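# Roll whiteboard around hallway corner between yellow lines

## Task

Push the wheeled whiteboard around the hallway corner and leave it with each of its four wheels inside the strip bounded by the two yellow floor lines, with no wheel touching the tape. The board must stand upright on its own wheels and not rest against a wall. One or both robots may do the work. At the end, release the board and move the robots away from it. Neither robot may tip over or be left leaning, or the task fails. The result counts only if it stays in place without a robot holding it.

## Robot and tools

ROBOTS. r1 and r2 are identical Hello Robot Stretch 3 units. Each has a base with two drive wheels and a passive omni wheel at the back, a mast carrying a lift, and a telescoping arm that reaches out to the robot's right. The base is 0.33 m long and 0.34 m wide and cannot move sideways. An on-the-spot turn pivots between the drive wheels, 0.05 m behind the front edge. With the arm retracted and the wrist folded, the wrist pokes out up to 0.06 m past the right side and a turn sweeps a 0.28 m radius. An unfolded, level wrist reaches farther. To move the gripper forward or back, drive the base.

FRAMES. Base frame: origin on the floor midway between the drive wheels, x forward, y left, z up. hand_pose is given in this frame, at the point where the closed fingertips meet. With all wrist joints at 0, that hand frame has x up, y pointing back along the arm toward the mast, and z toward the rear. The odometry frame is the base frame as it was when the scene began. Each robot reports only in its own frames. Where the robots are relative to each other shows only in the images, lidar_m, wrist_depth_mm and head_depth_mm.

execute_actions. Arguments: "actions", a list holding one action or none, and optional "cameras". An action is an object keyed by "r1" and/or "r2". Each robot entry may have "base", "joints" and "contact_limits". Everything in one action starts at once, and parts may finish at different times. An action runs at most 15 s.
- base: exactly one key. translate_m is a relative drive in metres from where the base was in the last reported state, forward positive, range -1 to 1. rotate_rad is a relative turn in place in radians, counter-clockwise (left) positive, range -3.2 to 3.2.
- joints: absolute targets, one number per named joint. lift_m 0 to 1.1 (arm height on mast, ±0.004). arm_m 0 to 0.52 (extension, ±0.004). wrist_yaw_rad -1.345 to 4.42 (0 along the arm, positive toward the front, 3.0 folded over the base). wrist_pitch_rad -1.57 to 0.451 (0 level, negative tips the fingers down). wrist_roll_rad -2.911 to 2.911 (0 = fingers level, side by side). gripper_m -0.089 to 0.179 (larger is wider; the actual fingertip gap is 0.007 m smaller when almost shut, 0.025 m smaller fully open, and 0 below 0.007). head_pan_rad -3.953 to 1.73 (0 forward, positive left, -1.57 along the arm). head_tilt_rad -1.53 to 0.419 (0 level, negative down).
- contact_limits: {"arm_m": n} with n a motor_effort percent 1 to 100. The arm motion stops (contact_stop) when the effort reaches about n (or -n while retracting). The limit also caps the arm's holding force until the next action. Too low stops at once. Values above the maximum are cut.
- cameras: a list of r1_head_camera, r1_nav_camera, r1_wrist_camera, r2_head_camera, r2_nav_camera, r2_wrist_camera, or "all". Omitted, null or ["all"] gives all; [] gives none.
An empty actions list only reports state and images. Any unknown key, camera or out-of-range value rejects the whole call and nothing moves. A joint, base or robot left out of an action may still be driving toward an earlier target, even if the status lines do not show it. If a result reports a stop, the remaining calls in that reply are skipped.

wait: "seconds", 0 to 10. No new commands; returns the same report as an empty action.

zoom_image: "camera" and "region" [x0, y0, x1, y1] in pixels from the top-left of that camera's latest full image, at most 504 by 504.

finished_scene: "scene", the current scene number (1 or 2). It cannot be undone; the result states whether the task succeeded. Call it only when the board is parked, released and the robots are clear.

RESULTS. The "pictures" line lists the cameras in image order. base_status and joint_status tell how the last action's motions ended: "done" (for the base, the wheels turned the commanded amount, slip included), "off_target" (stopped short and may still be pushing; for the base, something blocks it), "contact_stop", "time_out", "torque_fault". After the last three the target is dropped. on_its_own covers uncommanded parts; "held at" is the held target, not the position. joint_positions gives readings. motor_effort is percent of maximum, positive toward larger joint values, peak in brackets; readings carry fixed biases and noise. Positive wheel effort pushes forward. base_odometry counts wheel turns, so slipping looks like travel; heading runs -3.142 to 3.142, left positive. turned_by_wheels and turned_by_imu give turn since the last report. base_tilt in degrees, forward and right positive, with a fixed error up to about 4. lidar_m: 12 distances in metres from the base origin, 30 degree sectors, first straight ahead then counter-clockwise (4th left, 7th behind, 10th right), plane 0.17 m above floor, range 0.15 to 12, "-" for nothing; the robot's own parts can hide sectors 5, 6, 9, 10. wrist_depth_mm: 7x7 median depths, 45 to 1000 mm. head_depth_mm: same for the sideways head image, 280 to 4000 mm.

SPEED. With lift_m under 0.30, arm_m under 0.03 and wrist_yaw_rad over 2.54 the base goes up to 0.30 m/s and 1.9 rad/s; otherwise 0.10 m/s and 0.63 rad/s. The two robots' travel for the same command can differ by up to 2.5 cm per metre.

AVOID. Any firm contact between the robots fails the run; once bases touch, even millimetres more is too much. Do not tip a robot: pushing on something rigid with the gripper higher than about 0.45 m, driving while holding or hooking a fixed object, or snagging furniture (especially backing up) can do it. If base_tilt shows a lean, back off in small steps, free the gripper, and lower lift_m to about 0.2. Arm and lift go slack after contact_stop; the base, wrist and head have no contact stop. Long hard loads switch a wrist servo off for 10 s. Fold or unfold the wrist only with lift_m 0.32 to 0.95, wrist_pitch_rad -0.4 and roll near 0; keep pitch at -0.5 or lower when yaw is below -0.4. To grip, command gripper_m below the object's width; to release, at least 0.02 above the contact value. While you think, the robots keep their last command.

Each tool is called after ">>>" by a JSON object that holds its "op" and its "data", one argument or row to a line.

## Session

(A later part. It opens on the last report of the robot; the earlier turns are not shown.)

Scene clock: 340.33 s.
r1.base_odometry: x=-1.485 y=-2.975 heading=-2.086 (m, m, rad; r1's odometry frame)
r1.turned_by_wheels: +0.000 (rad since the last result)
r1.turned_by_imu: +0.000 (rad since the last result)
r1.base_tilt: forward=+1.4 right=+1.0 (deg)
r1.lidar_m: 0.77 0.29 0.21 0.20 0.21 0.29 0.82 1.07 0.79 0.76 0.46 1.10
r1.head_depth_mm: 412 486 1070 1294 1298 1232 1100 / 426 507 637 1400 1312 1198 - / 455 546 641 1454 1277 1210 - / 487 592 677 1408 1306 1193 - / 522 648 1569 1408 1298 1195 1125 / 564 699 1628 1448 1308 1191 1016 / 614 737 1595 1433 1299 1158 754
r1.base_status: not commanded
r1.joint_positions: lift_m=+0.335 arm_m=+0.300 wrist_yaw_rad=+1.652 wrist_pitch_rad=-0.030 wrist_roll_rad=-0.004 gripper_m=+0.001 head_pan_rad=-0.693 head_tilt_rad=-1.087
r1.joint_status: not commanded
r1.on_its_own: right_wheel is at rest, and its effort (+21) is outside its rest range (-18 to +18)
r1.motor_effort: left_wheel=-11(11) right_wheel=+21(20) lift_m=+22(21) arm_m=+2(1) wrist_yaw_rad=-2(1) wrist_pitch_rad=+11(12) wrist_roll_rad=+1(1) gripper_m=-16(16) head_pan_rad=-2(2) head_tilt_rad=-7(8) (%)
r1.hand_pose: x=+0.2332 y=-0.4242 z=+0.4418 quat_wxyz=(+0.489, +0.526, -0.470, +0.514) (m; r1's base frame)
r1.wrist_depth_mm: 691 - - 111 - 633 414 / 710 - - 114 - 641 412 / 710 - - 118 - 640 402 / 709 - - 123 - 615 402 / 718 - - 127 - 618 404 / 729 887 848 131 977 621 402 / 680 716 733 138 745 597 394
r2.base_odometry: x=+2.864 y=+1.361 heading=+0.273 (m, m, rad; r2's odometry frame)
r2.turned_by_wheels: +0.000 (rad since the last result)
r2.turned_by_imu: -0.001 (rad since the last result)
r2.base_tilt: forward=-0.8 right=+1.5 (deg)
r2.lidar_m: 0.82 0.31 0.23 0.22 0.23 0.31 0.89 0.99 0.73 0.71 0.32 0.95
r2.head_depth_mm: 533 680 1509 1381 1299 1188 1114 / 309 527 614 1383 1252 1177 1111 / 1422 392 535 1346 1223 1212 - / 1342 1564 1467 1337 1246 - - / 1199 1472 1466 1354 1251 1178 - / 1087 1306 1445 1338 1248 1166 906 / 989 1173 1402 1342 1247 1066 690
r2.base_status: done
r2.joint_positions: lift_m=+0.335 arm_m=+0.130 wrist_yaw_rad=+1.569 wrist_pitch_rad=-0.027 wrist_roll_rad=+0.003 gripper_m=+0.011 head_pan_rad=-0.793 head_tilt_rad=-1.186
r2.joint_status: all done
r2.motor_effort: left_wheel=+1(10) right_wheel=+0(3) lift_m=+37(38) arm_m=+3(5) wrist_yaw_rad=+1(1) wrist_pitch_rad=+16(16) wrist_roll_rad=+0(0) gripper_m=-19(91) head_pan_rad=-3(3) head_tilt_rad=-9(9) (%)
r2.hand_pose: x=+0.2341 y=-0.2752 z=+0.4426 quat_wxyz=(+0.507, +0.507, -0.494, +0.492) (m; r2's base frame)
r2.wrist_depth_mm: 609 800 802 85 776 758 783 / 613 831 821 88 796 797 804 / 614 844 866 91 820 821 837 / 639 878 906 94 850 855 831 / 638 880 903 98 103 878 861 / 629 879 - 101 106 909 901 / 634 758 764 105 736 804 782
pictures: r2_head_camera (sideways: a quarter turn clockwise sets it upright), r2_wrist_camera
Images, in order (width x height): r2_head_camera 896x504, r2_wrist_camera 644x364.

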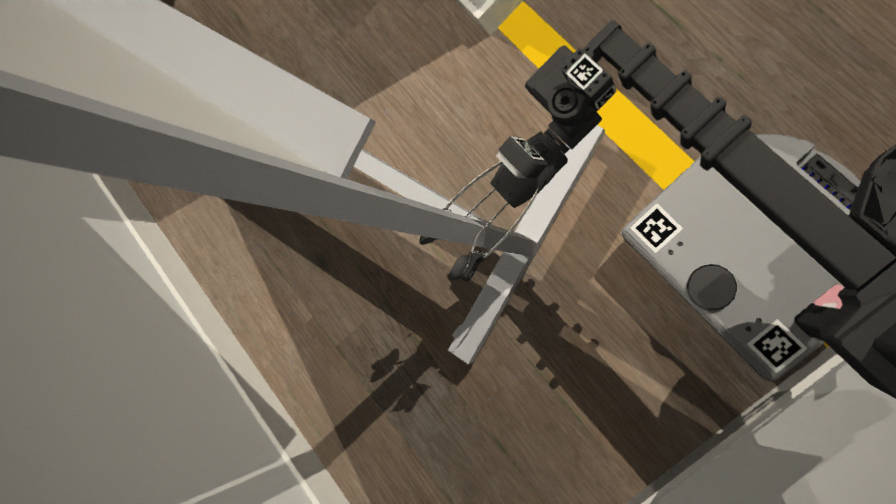

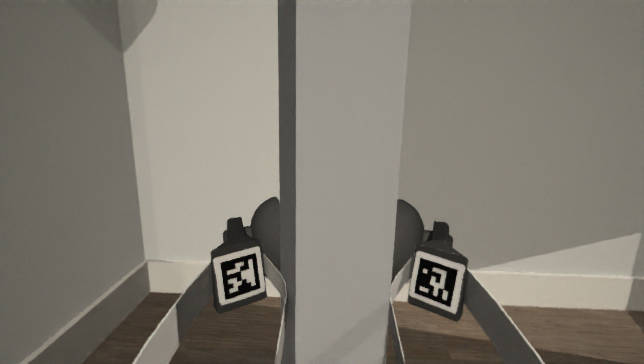

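>>> {"op": "execute_actions", "data": {
  "actions": [
    {"r1": {"base": {"translate_m": 0.12}, "joints": {"arm_m": 0.315, "wrist_yaw_rad": 1.7}}, "r2": {"base": {"translate_m": -0.13}, "joints": {"arm_m": 0.06}}}
  ],
  "cameras": ["r1_head_camera", "r2_head_camera", "r2_wrist_camera"]
}}

Scene clock: 374.30 s.
r1.base_odometry: x=-1.544 y=-3.080 heading=-2.086 (m, m, rad; r1's odometry frame)
r1.turned_by_wheels: -0.001 (rad since the last result)
r1.turned_by_imu: +0.000 (rad since the last result)
r1.base_tilt: forward=+1.4 right=+1.0 (deg)
r1.lidar_m: 0.76 0.29 0.21 0.20 0.21 0.29 0.82 1.08 0.79 0.77 0.45 1.10
r1.head_depth_mm: 408 490 1065 1296 1297 1221 1106 / 419 498 630 1394 1317 1203 - / 440 531 635 1458 1275 1214 - / 465 567 662 1409 1315 1199 - / 493 607 1548 1405 1302 1188 1125 / 523 656 1566 1424 1305 1185 1015 / 557 696 1610 1443 1308 1158 746
r1.base_status: done
r1.joint_positions: lift_m=+0.335 arm_m=+0.315 wrist_yaw_rad=+1.713 wrist_pitch_rad=-0.030 wrist_roll_rad=-0.004 gripper_m=+0.001 head_pan_rad=-0.693 head_tilt_rad=-1.087
r1.joint_status: all done
r1.on_its_own: wrist_yaw_rad is at rest, and its effort (-13) is outside its rest range (-12 to +12)
r1.motor_effort: left_wheel=-9(16) right_wheel=+18(40) lift_m=+21(22) arm_m=+2(5) wrist_yaw_rad=-13(22) wrist_pitch_rad=+11(11) wrist_roll_rad=+1(1) gripper_m=-17(18) head_pan_rad=-2(3) head_tilt_rad=-6(7) (%)
r1.hand_pose: x=+0.2315 y=-0.4237 z=+0.4418 quat_wxyz=(+0.473, +0.540, -0.454, +0.528) (m; r1's base frame)
r1.wrist_depth_mm: 663 - - 110 - 731 443 / 662 - - 114 - 729 442 / 675 - - 118 - 713 433 / 667 - - 123 - 698 421 / 674 - - 126 - 687 423 / 692 879 835 131 953 670 424 / 678 714 691 137 726 642 415
r2.base_odometry: x=+2.739 y=+1.326 heading=+0.273 (m, m, rad; r2's odometry frame)
r2.turned_by_wheels: +0.000 (rad since the last result)
r2.turned_by_imu: -0.001 (rad since the last result)
r2.base_tilt: forward=-0.8 right=+1.6 (deg)
r2.lidar_m: 0.83 0.31 0.23 0.22 0.23 0.32 0.89 0.99 0.73 0.70 0.27 0.27
r2.head_depth_mm: 765 1636 1502 1285 1279 1187 1119 / 623 673 1490 1384 1296 1175 1109 / 362 540 601 1357 1290 1208 - / - 332 468 1006 1234 - - / 1352 1528 1443 1332 1239 1188 - / 1244 1499 1451 1333 1242 1169 909 / 1131 1349 1453 1334 1227 1073 693
r2.base_status: done
r2.joint_positions: lift_m=+0.335 arm_m=+0.060 wrist_yaw_rad=+1.590 wrist_pitch_rad=-0.026 wrist_roll_rad=+0.003 gripper_m=+0.011 head_pan_rad=-0.793 head_tilt_rad=-1.186
r2.joint_status: all done
r2.on_its_own: wrist_yaw_rad is at rest, and its effort (-15) is outside its rest range (-12 to +12)
r2.motor_effort: left_wheel=+7(10) right_wheel=-9(23) lift_m=+38(38) arm_m=-1(8) wrist_yaw_rad=-15(20) wrist_pitch_rad=+16(16) wrist_roll_rad=+0(0) gripper_m=-16(19) head_pan_rad=-3(3) head_tilt_rad=-9(9) (%)
r2.hand_pose: x=+0.2341 y=-0.2003 z=+0.4430 quat_wxyz=(+0.501, +0.512, -0.489, +0.498) (m; r2's base frame)
r2.wrist_depth_mm: 510 725 912 102 947 887 870 / 511 714 959 106 902 916 910 / 523 741 965 110 959 946 960 / 519 746 - 114 985 - 962 / 517 732 - 118 - - - / 526 738 - 122 - - - / 523 687 784 127 793 798 816
pictures: r1_head_camera (sideways: a quarter turn clockwise sets it upright), r2_head_camera (sideways: a quarter turn clockwise sets it upright), r2_wrist_camera
Images, in order (width x height): r1_head_camera 896x504, r2_head_camera 896x504, r2_wrist_camera 644x364.

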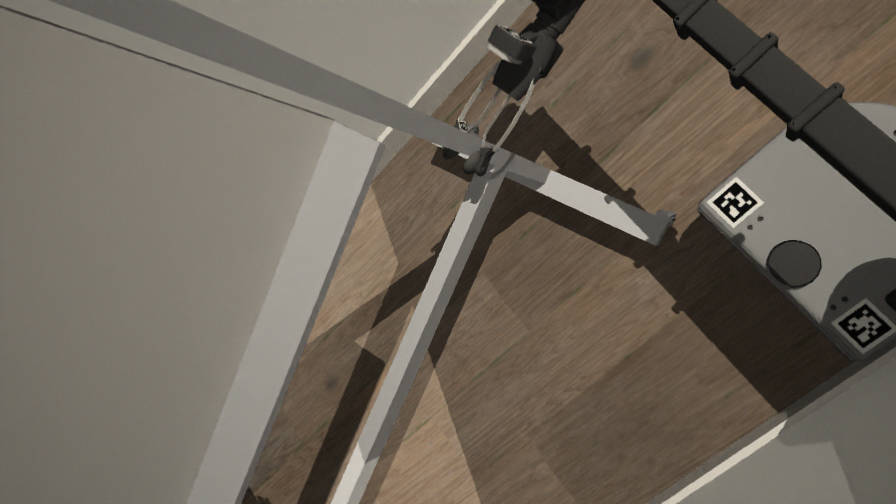

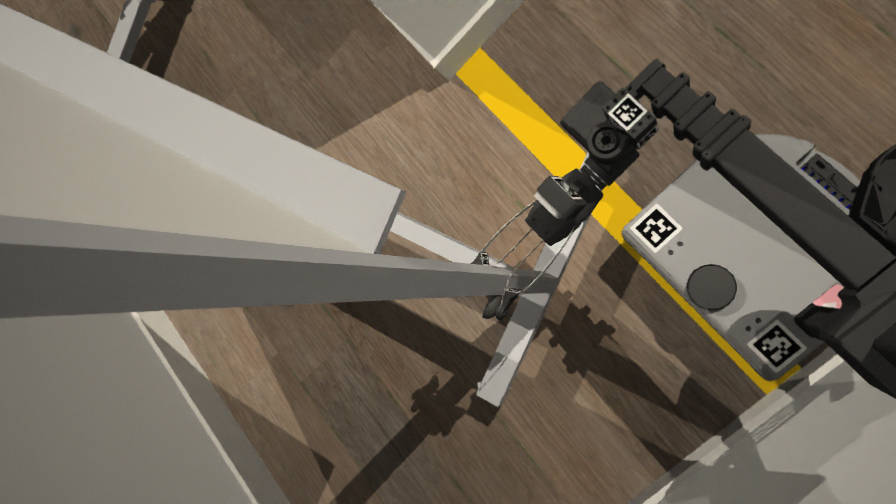

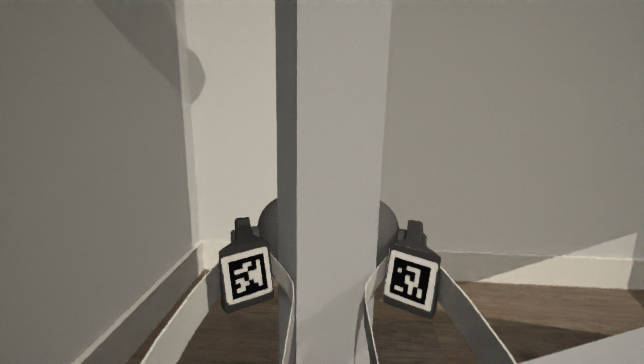

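>>> {"op": "execute_actions", "data": {
  "actions": [
    {"r1": {"base": {"translate_m": 0.11}, "joints": {"arm_m": 0.378, "wrist_yaw_rad": 1.75}}, "r2": {"base": {"translate_m": -0.18}, "joints": {"gripper_m": -0.005, "wrist_yaw_rad": 1.6}}}
  ],
  "cameras": ["r1_head_camera", "r2_head_camera", "r2_wrist_camera"]
}}

Scene clock: 383.93 s.
r1.base_odometry: x=-1.598 y=-3.175 heading=-2.086 (m, m, rad; r1's odometry frame)
r1.turned_by_wheels: +0.001 (rad since the last result)
r1.turned_by_imu: +0.002 (rad since the last result)
r1.base_tilt: forward=+1.5 right=+1.0 (deg)
r1.lidar_m: 0.75 0.28 0.21 0.20 0.21 0.29 0.82 1.08 0.79 0.77 0.50 1.10
r1.head_depth_mm: 431 523 1022 1263 1321 1221 1106 / 442 534 644 1364 1316 1201 - / 455 551 651 1427 1284 1217 - / 468 572 668 1408 1309 1213 - / 483 594 1545 1404 1307 1194 1121 / 499 617 1550 1403 1304 1188 1015 / 516 642 1563 1403 1303 1148 747
r1.base_status: done
r1.joint_positions: lift_m=+0.335 arm_m=+0.378 wrist_yaw_rad=+1.768 wrist_pitch_rad=-0.030 wrist_roll_rad=-0.004 gripper_m=+0.001 head_pan_rad=-0.693 head_tilt_rad=-1.087
r1.joint_status: all done
r1.on_its_own: wrist_yaw_rad is at rest, and its effort (-18) is outside its rest range (-12 to +12)
r1.motor_effort: left_wheel=+13(22) right_wheel=-18(39) lift_m=+21(22) arm_m=+1(3) wrist_yaw_rad=-18(40) wrist_pitch_rad=+11(11) wrist_roll_rad=+1(1) gripper_m=-17(19) head_pan_rad=-2(3) head_tilt_rad=-6(7) (%)
r1.hand_pose: x=+0.2291 y=-0.4728 z=+0.4419 quat_wxyz=(+0.458, +0.552, -0.439, +0.541) (m; r1's base frame)
r1.wrist_depth_mm: 687 - - 111 - 721 403 / 688 - - 115 - 691 397 / 680 - - 119 - 691 394 / 684 - - 124 - 668 389 / 690 - - 127 - 648 381 / 698 906 199 132 943 633 375 / 681 721 651 138 731 608 375
r2.base_odometry: x=+2.565 y=+1.277 heading=+0.273 (m, m, rad; r2's odometry frame)
r2.turned_by_wheels: +0.000 (rad since the last result)
r2.turned_by_imu: -0.002 (rad since the last result)
r2.base_tilt: forward=-0.8 right=+1.6 (deg)
r2.lidar_m: 0.84 0.31 0.23 0.22 0.23 0.32 0.89 0.98 0.73 0.70 0.28 0.28
r2.head_depth_mm: 1834 1625 1020 1261 1275 1199 1124 / 1719 1632 1496 1355 1294 1178 1112 / 665 651 616 1358 1247 1209 - / - 334 507 1021 1232 - - / 1595 1586 1446 1354 1232 1187 - / 1465 1579 1455 1334 1232 1162 913 / 1340 1528 1450 1337 1227 1080 697
r2.base_status: done
r2.joint_positions: lift_m=+0.335 arm_m=+0.060 wrist_yaw_rad=+1.580 wrist_pitch_rad=-0.025 wrist_roll_rad=+0.003 gripper_m=-0.004 head_pan_rad=-0.793 head_tilt_rad=-1.186
r2.joint_status: all done
r2.on_its_own: wrist_yaw_rad is at rest, and its effort (+15) is outside its rest range (-12 to +12)
r2.motor_effort: left_wheel=+1(12) right_wheel=-11(18) lift_m=+38(37) arm_m=+2(2) wrist_yaw_rad=+15(36) wrist_pitch_rad=+15(15) wrist_roll_rad=+0(1) gripper_m=-20(78) head_pan_rad=-3(2) head_tilt_rad=-9(9) (%)
r2.hand_pose: x=+0.2342 y=-0.2025 z=+0.4430 quat_wxyz=(+0.504, +0.509, -0.492, +0.495) (m; r2's base frame)
r2.wrist_depth_mm: 517 748 - 106 - - - / 517 745 - 109 - - - / 531 761 - 114 - - - / 526 767 - 117 - - - / 533 777 - 122 - - - / 532 763 983 126 - - 315 / 528 721 772 133 773 240 285
pictures: r1_head_camera (sideways: a quarter turn clockwise sets it upright), r2_head_camera (sideways: a quarter turn clockwise sets it upright), r2_wrist_camera
Images, in order (width x height): r1_head_camera 896x504, r2_head_camera 896x504, r2_wrist_camera 644x364.

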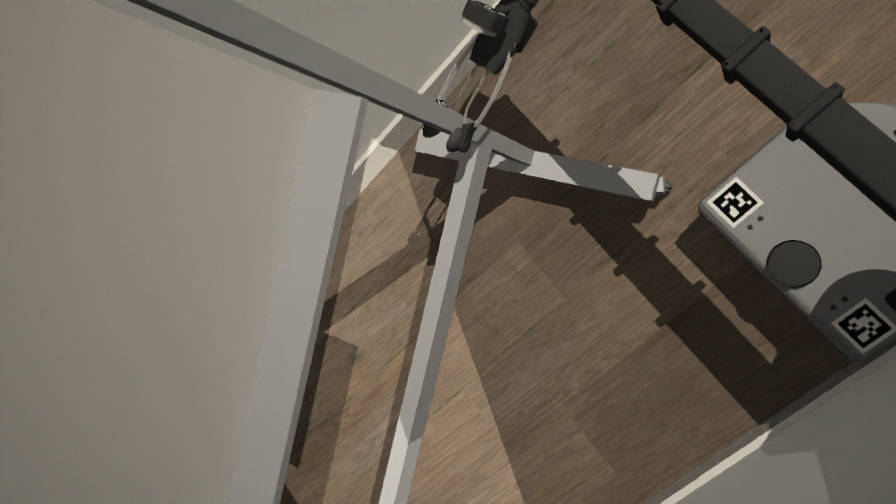

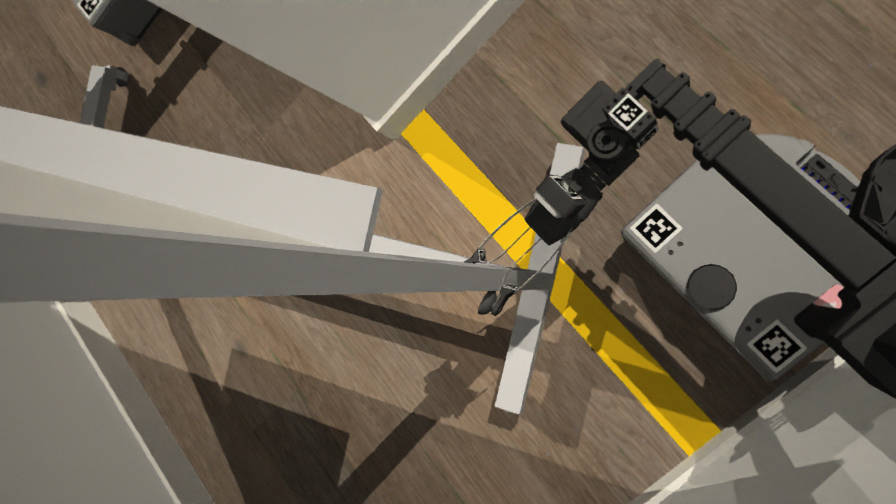

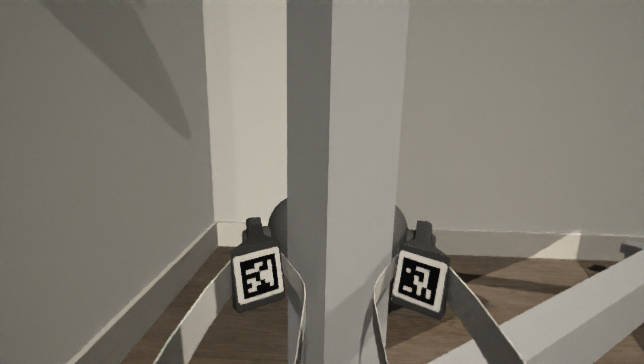

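>>> {"op": "execute_actions", "data": {
  "actions": [
    {"r1": {"base": {"translate_m": 0.31}, "joints": {"arm_m": 0.39, "wrist_yaw_rad": 1.81, "head_pan_rad": -0.3, "head_tilt_rad": -1.0}}, "r2": {"base": {"translate_m": -0.31}, "joints": {"arm_m": 0.025, "wrist_yaw_rad": 1.59}}}
  ],
  "cameras": ["r1_head_camera", "r1_wrist_camera", "r2_head_camera", "r2_wrist_camera"]
}}

Scene clock: 400.47 s.
r1.base_odometry: x=-1.751 y=-3.445 heading=-2.086 (m, m, rad; r1's odometry frame)
r1.turned_by_wheels: +0.000 (rad since the last result)
r1.turned_by_imu: +0.001 (rad since the last result)
r1.base_tilt: forward=+1.4 right=+1.1 (deg)
r1.lidar_m: 1.39 0.28 0.21 0.20 0.21 0.29 0.81 1.08 0.80 0.77 0.47 1.11
r1.head_depth_mm: 341 400 485 595 1285 1211 1106 / 353 418 510 614 1311 1170 1089 / 366 436 537 630 1316 1214 1135 / 380 456 569 1455 1313 1206 1125 / 396 478 602 1478 1317 1211 1112 / 413 502 644 1496 1350 1189 1015 / 430 530 671 1527 1341 832 683
r1.base_status: done
r1.joint_positions: lift_m=+0.335 arm_m=+0.390 wrist_yaw_rad=+1.940 wrist_pitch_rad=-0.030 wrist_roll_rad=-0.004 gripper_m=+0.001 head_pan_rad=-0.307 head_tilt_rad=-1.001
r1.joint_status: wrist_yaw_rad off_target (ended at +1.940, target +1.810); the others done
r1.on_its_own: wrist_yaw_rad is held at +1.917, not at your +1.810, by its stall guard, which is not easing now; wrist_yaw_rad is at rest, and its effort (-24) is outside its rest range (-12 to +12)
r1.motor_effort: left_wheel=-1(18) right_wheel=+3(17) lift_m=+21(22) arm_m=+1(3) wrist_yaw_rad=-24(41) wrist_pitch_rad=+11(11) wrist_roll_rad=+1(1) gripper_m=-17(19) head_pan_rad=+2(23) head_tilt_rad=+1(15) (%)
r1.hand_pose: x=+0.2168 y=-0.4426 z=+0.4419 quat_wxyz=(+0.409, +0.588, -0.390, +0.579) (m; r1's base frame)
r1.wrist_depth_mm: - - - 110 - - 617 / - - - 114 - - 611 / - - - 118 - - 588 / 619 - - 122 - - 569 / 632 - 440 125 - - 549 / 642 933 195 129 968 921 529 / 630 713 237 136 727 736 522
r2.base_odometry: x=+2.267 y=+1.193 heading=+0.274 (m, m, rad; r2's odometry frame)
r2.turned_by_wheels: +0.000 (rad since the last result)
r2.turned_by_imu: -0.003 (rad since the last result)
r2.base_tilt: forward=-0.8 right=+1.6 (deg)
r2.lidar_m: 0.85 0.31 0.23 0.22 0.23 0.32 0.90 0.98 0.72 0.70 0.72 0.25
r2.head_depth_mm: 734 851 1016 1257 1286 1196 1122 / 805 951 1160 1348 1286 1179 1113 / 921 1085 1354 1359 1268 - - / 1632 663 599 1366 1236 - - / - 310 428 1313 1226 1191 - / 1694 1576 1445 1342 1233 1169 930 / 1652 1572 1438 1329 1233 1084 702
r2.base_status: done
r2.joint_positions: lift_m=+0.335 arm_m=+0.025 wrist_yaw_rad=+1.595 wrist_pitch_rad=-0.025 wrist_roll_rad=+0.003 gripper_m=-0.004 head_pan_rad=-0.793 head_tilt_rad=-1.186
r2.joint_status: all done
r2.motor_effort: left_wheel=+4(11) right_wheel=-11(18) lift_m=+37(39) arm_m=-2(8) wrist_yaw_rad=-4(44) wrist_pitch_rad=+15(15) wrist_roll_rad=+0(1) gripper_m=-18(23) head_pan_rad=-3(3) head_tilt_rad=-9(8) (%)
r2.hand_pose: x=+0.2341 y=-0.1640 z=+0.4431 quat_wxyz=(+0.500, +0.513, -0.488, +0.499) (m; r2's base frame)
r2.wrist_depth_mm: 466 664 - 108 - - - / 473 664 - 111 - - - / 478 681 - 115 - - - / 470 680 - 119 - - - / 475 679 - 122 - - - / 478 692 929 126 - 353 - / 488 670 753 133 238 772 800
pictures: r1_head_camera (sideways: a quarter turn clockwise sets it upright), r1_wrist_camera, r2_head_camera (sideways: a quarter turn clockwise sets it upright), r2_wrist_camera
Images, in order (width x height): r1_head_camera 896x504, r1_wrist_camera 644x364, r2_head_camera 896x504, r2_wrist_camera 644x364.

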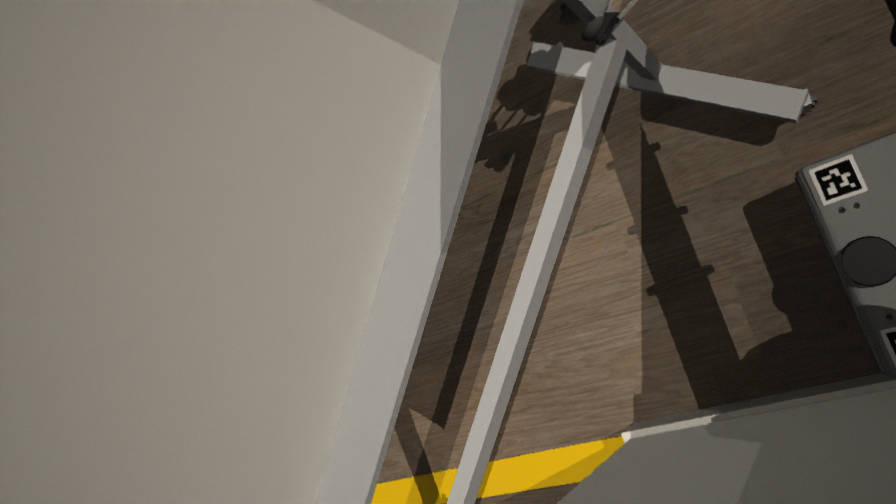

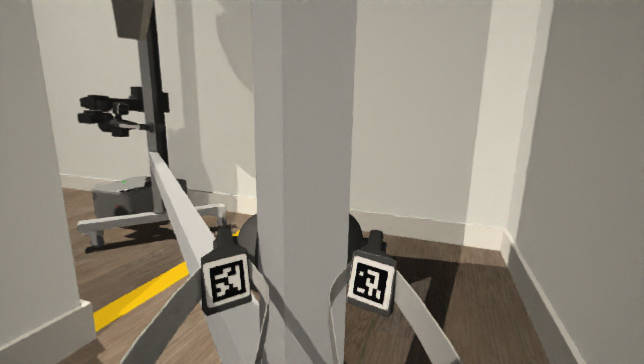

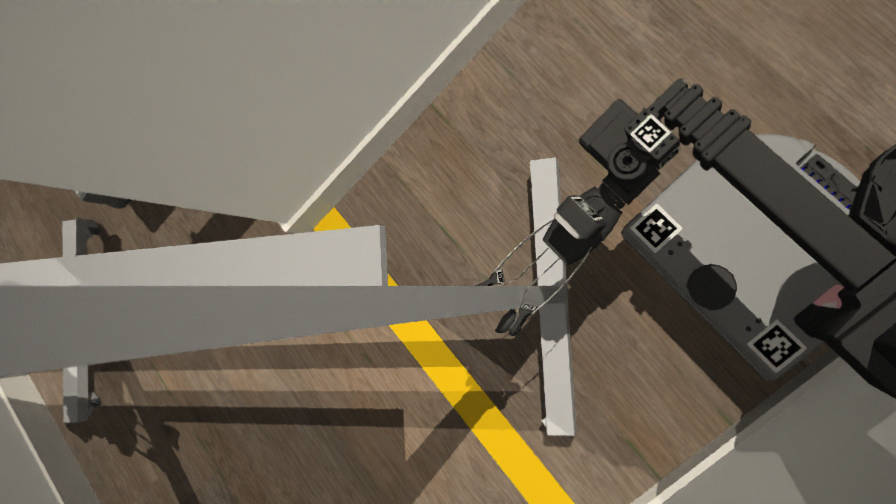

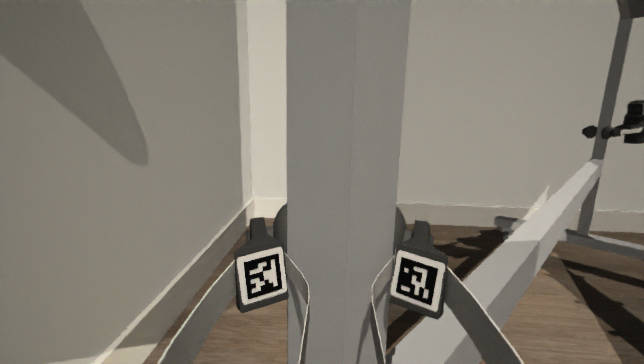

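>>> {"op": "execute_actions", "data": {
  "actions": [
    {"r1": {"base": {"translate_m": 0.25}, "joints": {"arm_m": 0.3, "wrist_yaw_rad": 1.75, "gripper_m": 0.01}}, "r2": {"base": {"translate_m": -0.195}}}
  ],
  "cameras": ["r1_head_camera", "r1_wrist_camera", "r2_head_camera"]
}}

Scene clock: 416.13 s.
r1.base_odometry: x=-1.874 y=-3.663 heading=-2.086 (m, m, rad; r1's odometry frame)
r1.turned_by_wheels: -0.001 (rad since the last result)
r1.turned_by_imu: +0.000 (rad since the last result)
r1.base_tilt: forward=+1.4 right=+1.1 (deg)
r1.lidar_m: 1.14 0.27 0.20 0.20 0.20 0.28 0.80 1.08 0.80 0.77 0.44 1.11
r1.head_depth_mm: 293 334 414 542 828 1213 1101 / 294 339 421 555 1186 1160 1077 / 295 343 428 568 1295 1210 1127 / 297 348 435 580 1290 1209 1130 / 300 353 443 579 1309 1213 1109 / 301 357 450 579 1306 1213 1007 / 303 363 458 589 1322 1206 674
r1.base_status: done
r1.joint_positions: lift_m=+0.335 arm_m=+0.300 wrist_yaw_rad=+1.732 wrist_pitch_rad=-0.029 wrist_roll_rad=-0.002 gripper_m=+0.011 head_pan_rad=-0.307 head_tilt_rad=-1.001
r1.joint_status: all done
r1.on_its_own: right_wheel is at rest, and its effort (+24) is outside its rest range (-18 to +18); wrist_yaw_rad is at rest, and its effort (+19) is outside its rest range (-12 to +12)
r1.motor_effort: left_wheel=-15(18) right_wheel=+24(34) lift_m=+22(21) arm_m=-1(5) wrist_yaw_rad=+19(66) wrist_pitch_rad=+10(11) wrist_roll_rad=+1(1) gripper_m=-15(34) head_pan_rad=+2(2) head_tilt_rad=+1(0) (%)
r1.hand_pose: x=+0.2308 y=-0.4042 z=+0.4421 quat_wxyz=(+0.467, +0.545, -0.449, +0.533) (m; r1's base frame)
r1.wrist_depth_mm: - - - 105 966 853 491 / - - - 108 980 819 479 / - - - 112 - 803 479 / - - - 117 - 775 483 / - - - 120 - 795 467 / 320 871 - 125 - 751 462 / 676 236 653 132 720 681 454
r2.base_odometry: x=+2.079 y=+1.141 heading=+0.274 (m, m, rad; r2's odometry frame)
r2.turned_by_wheels: +0.000 (rad since the last result)
r2.turned_by_imu: -0.003 (rad since the last result)
r2.base_tilt: forward=-0.8 right=+1.6 (deg)
r2.lidar_m: 0.86 0.32 0.23 0.23 0.23 0.32 0.90 0.98 0.72 0.70 0.72 0.25
r2.head_depth_mm: 730 849 1013 1260 1277 1196 1124 / 802 942 1153 1348 1297 1178 1115 / 892 1073 1355 1365 1264 - - / 993 1246 1388 1365 1236 - - / - 303 403 981 1226 1180 - / 441 1131 1443 1348 1212 1165 928 / 1646 1573 1445 1330 1241 1074 710
r2.base_status: done
r2.joint_positions: lift_m=+0.335 arm_m=+0.025 wrist_yaw_rad=+1.615 wrist_pitch_rad=-0.024 wrist_roll_rad=+0.003 gripper_m=-0.004 head_pan_rad=-0.793 head_tilt_rad=-1.186
r2.joint_status: not commanded
r2.on_its_own: wrist_yaw_rad is at rest, and its effort (-19) is outside its rest range (-12 to +12)
r2.motor_effort: left_wheel=+7(7) right_wheel=+3(23) lift_m=+38(38) arm_m=+0(2) wrist_yaw_rad=-19(25) wrist_pitch_rad=+15(15) wrist_roll_rad=+0(0) gripper_m=-18(20) head_pan_rad=-3(2) head_tilt_rad=-8(8) (%)
r2.hand_pose: x=+0.2340 y=-0.1587 z=+0.4433 quat_wxyz=(+0.495, +0.518, -0.483, +0.504) (m; r2's base frame)
r2.wrist_depth_mm: 460 637 - 106 - - - / 464 639 - 109 - - - / 458 647 - 112 - - - / 469 655 - 116 - - - / 472 668 - 119 400 - - / 475 678 917 123 - - 945 / 480 630 762 128 249 819 735
pictures: r1_head_camera (sideways: a quarter turn clockwise sets it upright), r1_wrist_camera, r2_head_camera (sideways: a quarter turn clockwise sets it upright)
Images, in order (width x height): r1_head_camera 896x504, r1_wrist_camera 644x364, r2_head_camera 896x504.

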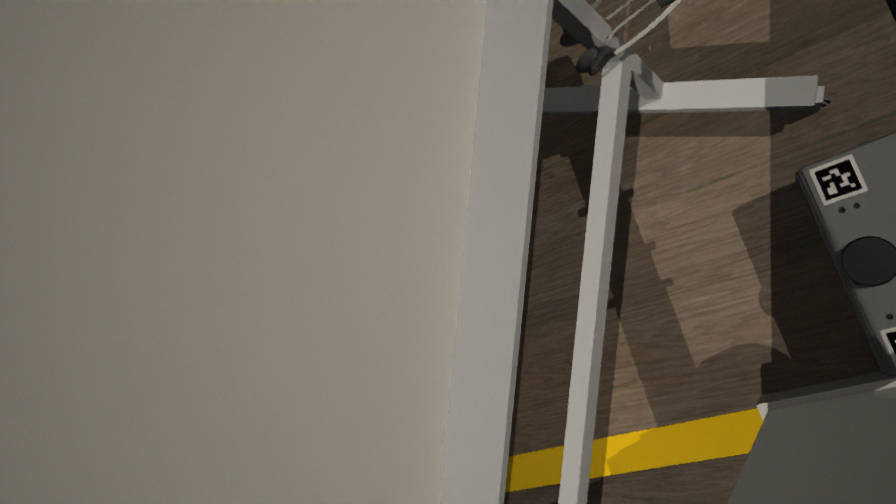

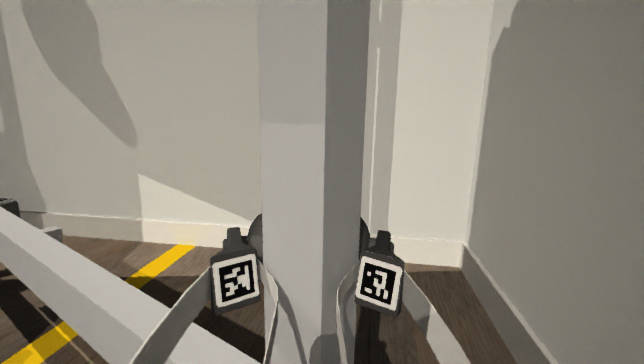

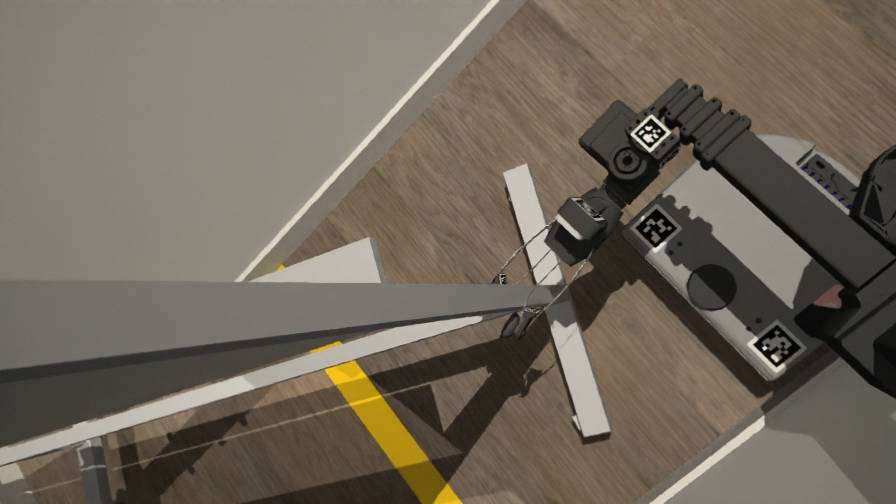

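>>> {"op": "execute_actions", "data": {
  "actions": [
    {"r1": {"base": {"translate_m": 0.18}, "joints": {"arm_m": 0.27, "wrist_yaw_rad": 1.73}}, "r2": {"base": {"translate_m": -0.108}}}
  ],
  "cameras": []
}}

>>> {"op": "execute_actions", "data": {
  "actions": [
    {"r1": {"base": {"translate_m": 0.17}, "joints": {"arm_m": 0.23}}, "r2": {"base": {"translate_m": -0.08}, "joints": {"head_pan_rad": -0.3, "head_tilt_rad": -0.9}}}
  ],
  "cameras": ["r1_head_camera", "r1_wrist_camera", "r2_head_camera", "r2_wrist_camera"]
}}

Scene clock: 436.97 s.
r1.base_odometry: x=-1.963 y=-3.819 heading=-2.087 (m, m, rad; r1's odometry frame)
r1.turned_by_wheels: +0.000 (rad since the last result)
r1.turned_by_imu: +0.001 (rad since the last result)
r1.base_tilt: forward=+1.4 right=+1.0 (deg)
r1.lidar_m: 0.96 1.00 1.01 0.19 0.20 0.28 0.80 1.08 0.80 0.77 0.40 0.99
r1.head_depth_mm: - 300 360 484 575 1217 1101 / - 298 357 480 572 1164 1077 / - 296 354 474 572 1204 1128 / - 297 352 468 570 1197 1123 / - 296 349 464 569 1194 1110 / - 295 346 460 563 1185 1088 / - 292 343 456 557 1186 1092
r1.base_status: done
r1.joint_positions: lift_m=+0.335 arm_m=+0.270 wrist_yaw_rad=+1.750 wrist_pitch_rad=-0.029 wrist_roll_rad=-0.002 gripper_m=+0.011 head_pan_rad=-0.307 head_tilt_rad=-1.001
r1.joint_status: all done
r1.on_its_own: wrist_yaw_rad is at rest, and its effort (-20) is outside its rest range (-12 to +12)
r1.motor_effort: left_wheel=-4(13) right_wheel=+9(31) lift_m=+22(21) arm_m=+2(4) wrist_yaw_rad=-20(57) wrist_pitch_rad=+10(10) wrist_roll_rad=+0(1) gripper_m=-13(16) head_pan_rad=+2(2) head_tilt_rad=+0(0) (%)
r1.hand_pose: x=+0.2300 y=-0.3694 z=+0.4421 quat_wxyz=(+0.462, +0.549, -0.444, +0.537) (m; r1's base frame)
r1.wrist_depth_mm: 937 919 862 103 800 755 567 / - 943 884 107 804 779 555 / - 988 961 111 834 815 540 / - - 965 115 868 817 538 / - - 993 120 932 858 538 / 294 947 872 123 919 841 531 / 236 215 725 129 720 701 507
r2.base_odometry: x=+1.975 y=+1.111 heading=+0.274 (m, m, rad; r2's odometry frame)
r2.turned_by_wheels: +0.000 (rad since the last result)
r2.turned_by_imu: -0.002 (rad since the last result)
r2.base_tilt: forward=-0.7 right=+1.7 (deg)
r2.lidar_m: 0.86 0.32 0.23 0.23 0.23 0.32 0.91 0.98 0.72 0.70 0.72 0.25
r2.head_depth_mm: 728 845 1008 1254 1281 1192 1115 / 801 945 1157 1353 1287 1176 1124 / 892 1073 1353 1351 1280 - - / 1003 1235 1439 1364 1232 - - / - 301 394 858 1226 1185 - / 315 433 1113 1338 1248 1163 930 / 495 1519 1436 1332 1241 1083 712
r2.base_status: done
r2.joint_positions: lift_m=+0.335 arm_m=+0.025 wrist_yaw_rad=+1.634 wrist_pitch_rad=-0.024 wrist_roll_rad=+0.003 gripper_m=-0.004 head_pan_rad=-0.793 head_tilt_rad=-1.186
r2.joint_status: not commanded
r2.on_its_own: wrist_yaw_rad is held at +1.632, not at your +1.590, by its stall guard, which is not easing now
r2.motor_effort: left_wheel=+3(5) right_wheel=-3(18) lift_m=+38(37) arm_m=+0(0) wrist_yaw_rad=-2(11) wrist_pitch_rad=+15(15) wrist_roll_rad=-1(1) gripper_m=-19(21) head_pan_rad=-2(3) head_tilt_rad=-8(9) (%)
r2.hand_pose: x=+0.2337 y=-0.1539 z=+0.4433 quat_wxyz=(+0.490, +0.522, -0.478, +0.509) (m; r2's base frame)
r2.wrist_depth_mm: 444 618 - 107 - - - / 453 622 - 111 - - - / 454 629 - 114 - - - / 453 636 - 118 - - - / 458 640 - 120 487 - 754 / 462 648 893 125 - - 765 / 467 641 806 131 518 803 748
pictures: none
No camera images: the call's "cameras" was empty. Leave "cameras" out to get every camera's image.

Scene clock: 439.70 s.
r1.base_odometry: x=-2.047 y=-3.967 heading=-2.087 (m, m, rad; r1's odometry frame)
r1.turned_by_wheels: +0.000 (rad since the last result)
r1.turned_by_imu: +0.001 (rad since the last result)
r1.base_tilt: forward=+1.5 right=+1.0 (deg)
r1.lidar_m: 0.79 0.82 1.00 0.47 0.24 0.28 0.79 1.08 0.81 0.78 0.37 0.82
r1.head_depth_mm: - - 318 439 561 1193 1098 / - - 314 420 543 1162 1071 / - - 309 403 535 1197 1124 / - - 303 387 524 1170 1134 / - - 299 372 517 1161 1111 / - - 294 357 513 1152 1096 / - - 290 346 493 898 1093
r1.base_status: done
r1.joint_positions: lift_m=+0.335 arm_m=+0.230 wrist_yaw_rad=+1.745 wrist_pitch_rad=-0.029 wrist_roll_rad=-0.002 gripper_m=+0.011 head_pan_rad=-0.307 head_tilt_rad=-1.001
r1.joint_status: all done
r1.on_its_own: wrist_yaw_rad is at rest, and its effort (-15) is outside its rest range (-12 to +12)
r1.motor_effort: left_wheel=-5(6) right_wheel=+12(20) lift_m=+22(22) arm_m=+1(2) wrist_yaw_rad=-15(50) wrist_pitch_rad=+10(11) wrist_roll_rad=+0(1) gripper_m=-12(16) head_pan_rad=+2(3) head_tilt_rad=+1(1) (%)
r1.hand_pose: x=+0.2302 y=-0.3307 z=+0.4421 quat_wxyz=(+0.463, +0.547, -0.446, +0.536) (m; r1's base frame)
r1.wrist_depth_mm: 773 768 709 104 642 617 588 / 807 771 744 108 668 633 605 / 817 792 759 111 693 648 598 / 853 820 776 115 704 679 595 / 904 874 788 118 715 721 586 / 935 863 844 124 752 742 587 / 214 723 730 130 726 727 574
r2.base_odometry: x=+1.898 y=+1.090 heading=+0.274 (m, m, rad; r2's odometry frame)
r2.turned_by_wheels: +0.000 (rad since the last result)
r2.turned_by_imu: -0.001 (rad since the last result)
r2.base_tilt: forward=-0.8 right=+1.6 (deg)
r2.lidar_m: 0.86 0.32 0.24 0.23 0.24 0.32 0.91 0.98 0.72 0.69 0.72 0.24
r2.head_depth_mm: - - - 1213 1324 1250 1117 / 298 301 310 313 1335 1239 1110 / 384 403 424 448 468 1082 1093 / 665 723 1273 1513 1373 1190 1079 / 1701 1951 1830 1588 1382 1217 1066 / 1699 1988 1846 1583 1371 1213 1066 / 1638 1889 1862 1536 1309 1146 996
r2.base_status: done
r2.joint_positions: lift_m=+0.335 arm_m=+0.025 wrist_yaw_rad=+1.649 wrist_pitch_rad=-0.024 wrist_roll_rad=+0.003 gripper_m=-0.004 head_pan_rad=-0.307 head_tilt_rad=-0.902
r2.joint_status: all done
r2.on_its_own: wrist_yaw_rad is held at +1.632, not at your +1.590, by its stall guard, which is not easing now
r2.motor_effort: left_wheel=+6(8) right_wheel=-2(18) lift_m=+38(38) arm_m=+0(0) wrist_yaw_rad=-12(13) wrist_pitch_rad=+15(15) wrist_roll_rad=-1(0) gripper_m=-18(19) head_pan_rad=+3(28) head_tilt_rad=+2(32) (%)
r2.hand_pose: x=+0.2334 y=-0.1501 z=+0.4433 quat_wxyz=(+0.486, +0.526, -0.474, +0.512) (m; r2's base frame)
r2.wrist_depth_mm: 435 593 - 107 - - 808 / 438 605 - 111 - - 823 / 446 610 - 114 - - 801 / 446 622 - 118 - - 788 / 448 616 992 122 - 993 782 / 454 635 901 126 - 957 788 / 456 602 782 132 739 795 734
pictures: r1_head_camera (sideways: a quarter turn clockwise sets it upright), r1_wrist_camera, r2_head_camera (sideways: a quarter turn clockwise sets it upright), r2_wrist_camera
Images, in order (width x height): r1_head_camera 896x504, r1_wrist_camera 644x364, r2_head_camera 896x504, r2_wrist_camera 644x364.

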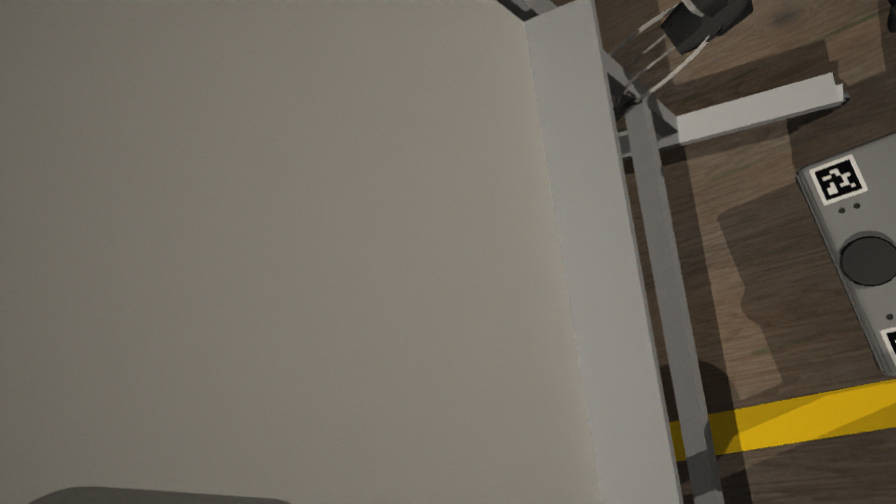

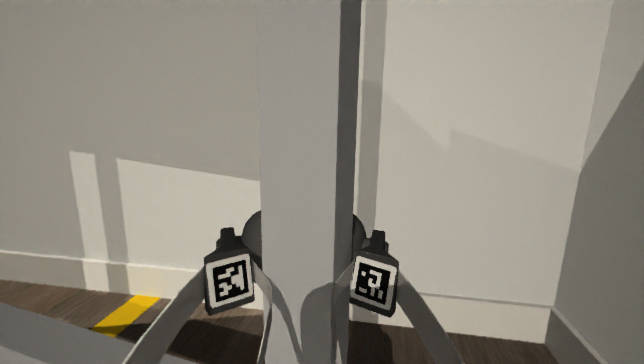

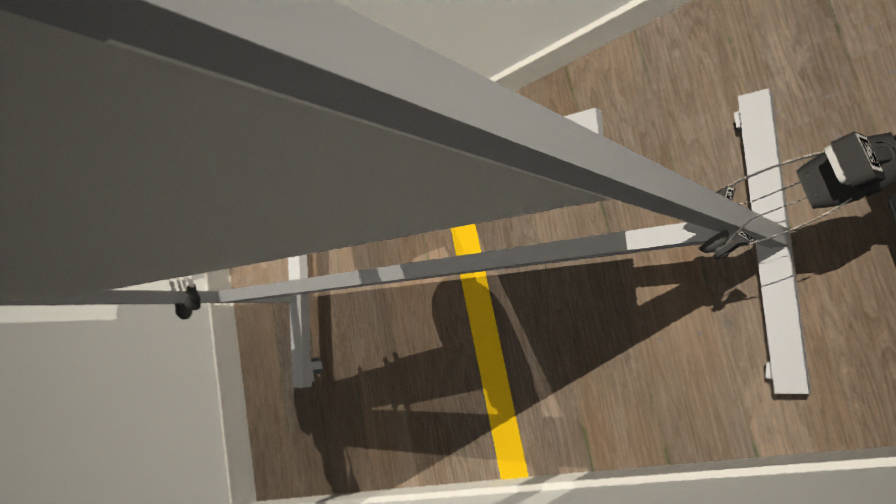

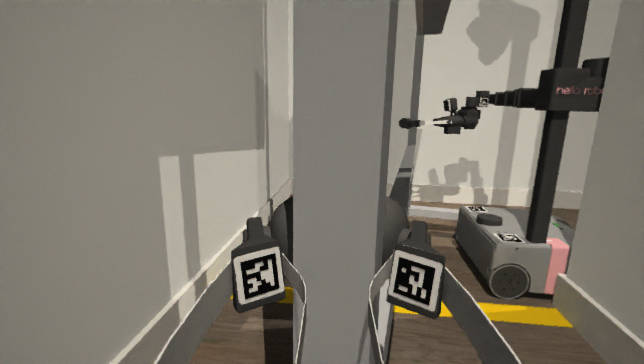

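>>> {"op": "execute_actions", "data": {
  "actions": [
    {"r1": {"base": {"translate_m": -0.13}, "joints": {"gripper_m": 0.1}}, "r2": {"joints": {"wrist_yaw_rad": 1.63}}}
  ],
  "cameras": ["r1_head_camera", "r1_wrist_camera"]
}}

Scene clock: 450.67 s.
r1.base_odometry: x=-1.983 y=-3.854 heading=-2.087 (m, m, rad; r1's odometry frame)
r1.turned_by_wheels: +0.000 (rad since the last result)
r1.turned_by_imu: -0.001 (rad since the last result)
r1.base_tilt: forward=+1.5 right=+1.0 (deg)
r1.lidar_m: 0.92 0.96 1.05 0.19 0.20 0.28 0.79 1.09 0.80 0.78 0.43 0.45
r1.head_depth_mm: 316 383 488 1392 1369 1192 1101 / 310 374 474 605 1317 1179 1096 / 304 366 459 589 1285 1198 1127 / 302 358 447 581 1305 1203 1131 / 299 350 436 578 1282 1206 1105 / 296 342 425 557 1286 1214 1098 / 293 336 414 539 944 1206 1089
r1.base_status: done
r1.joint_positions: lift_m=+0.335 arm_m=+0.230 wrist_yaw_rad=+1.732 wrist_pitch_rad=-0.023 wrist_roll_rad=-0.002 gripper_m=+0.100 head_pan_rad=-0.307 head_tilt_rad=-1.001
r1.joint_status: all done
r1.motor_effort: left_wheel=+0(9) right_wheel=+1(27) lift_m=+22(22) arm_m=+1(1) wrist_yaw_rad=-2(14) wrist_pitch_rad=+9(10) wrist_roll_rad=+1(1) gripper_m=+1(83) head_pan_rad=+3(2) head_tilt_rad=+1(1) (%)
r1.hand_pose: x=+0.2310 y=-0.3340 z=+0.4436 quat_wxyz=(+0.465, +0.543, -0.451, +0.534) (m; r1's base frame)
r1.wrist_depth_mm: 933 873 835 210 758 746 597 / 939 898 845 219 795 757 593 / 978 900 868 229 800 782 585 / - 953 923 243 832 827 582 / - - 995 858 837 811 571 / 359 320 284 269 887 838 564 / 765 687 284 258 730 706 557
r2.base_odometry: x=+1.898 y=+1.090 heading=+0.274 (m, m, rad; r2's odometry frame)
r2.turned_by_wheels: +0.000 (rad since the last result)
r2.turned_by_imu: -0.001 (rad since the last result)
r2.base_tilt: forward=-0.7 right=+1.5 (deg)
r2.lidar_m: 0.86 0.32 0.23 0.23 0.24 0.32 0.91 0.98 0.72 0.69 0.72 0.24
r2.head_depth_mm: - - - 1188 1330 1247 1121 / 302 310 320 315 1333 1239 1109 / 409 425 445 466 487 1088 1082 / 737 794 1381 1532 1338 1188 1076 / 1703 1996 1840 1588 1374 1226 1057 / 1678 1966 1882 1586 1379 1212 1070 / 1632 1917 1852 1531 1314 1153 989
r2.base_status: not commanded
r2.joint_positions: lift_m=+0.335 arm_m=+0.025 wrist_yaw_rad=+1.638 wrist_pitch_rad=-0.024 wrist_roll_rad=+0.003 gripper_m=-0.004 head_pan_rad=-0.307 head_tilt_rad=-0.902
r2.joint_status: all done
r2.motor_effort: left_wheel=+4(6) right_wheel=-5(9) lift_m=+38(37) arm_m=+0(0) wrist_yaw_rad=-6(14) wrist_pitch_rad=+15(15) wrist_roll_rad=+0(0) gripper_m=-17(18) head_pan_rad=+4(3) head_tilt_rad=+2(2) (%)
r2.hand_pose: x=+0.2336 y=-0.1529 z=+0.4433 quat_wxyz=(+0.489, +0.523, -0.477, +0.510) (m; r2's base frame)
r2.wrist_depth_mm: 443 614 - 107 - - - / 450 619 - 111 - - 839 / 447 633 - 115 - - 793 / 454 651 - 118 - - 791 / 456 646 - 122 - - 761 / 457 658 894 126 - 997 774 / 466 617 770 132 753 785 717
pictures: r1_head_camera (sideways: a quarter turn clockwise sets it upright), r1_wrist_camera
Images, in order (width x height): r1_head_camera 896x504, r1_wrist_camera 644x364.

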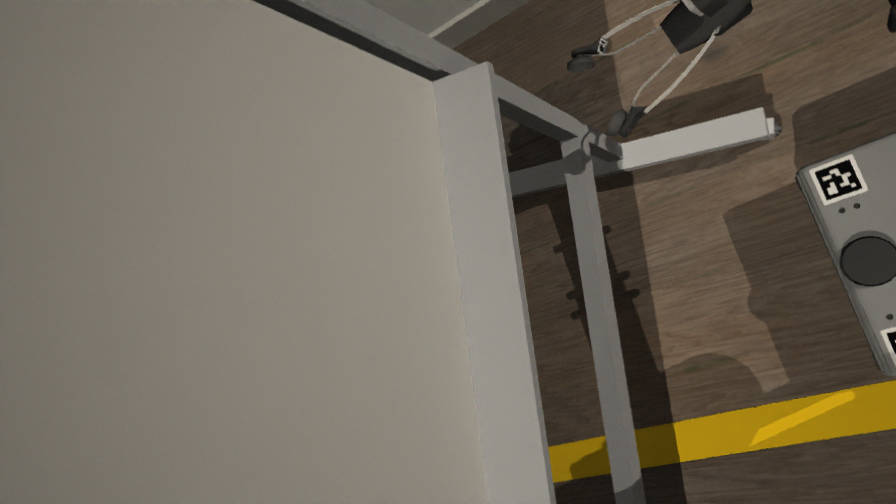

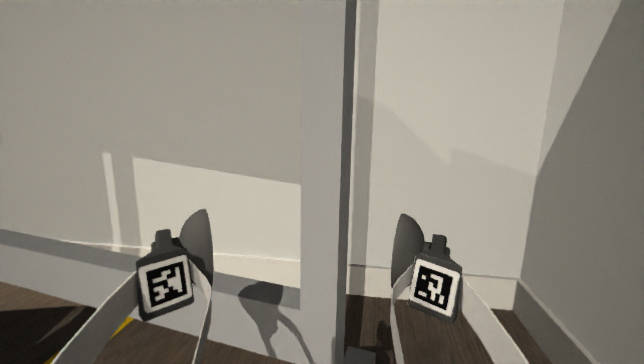

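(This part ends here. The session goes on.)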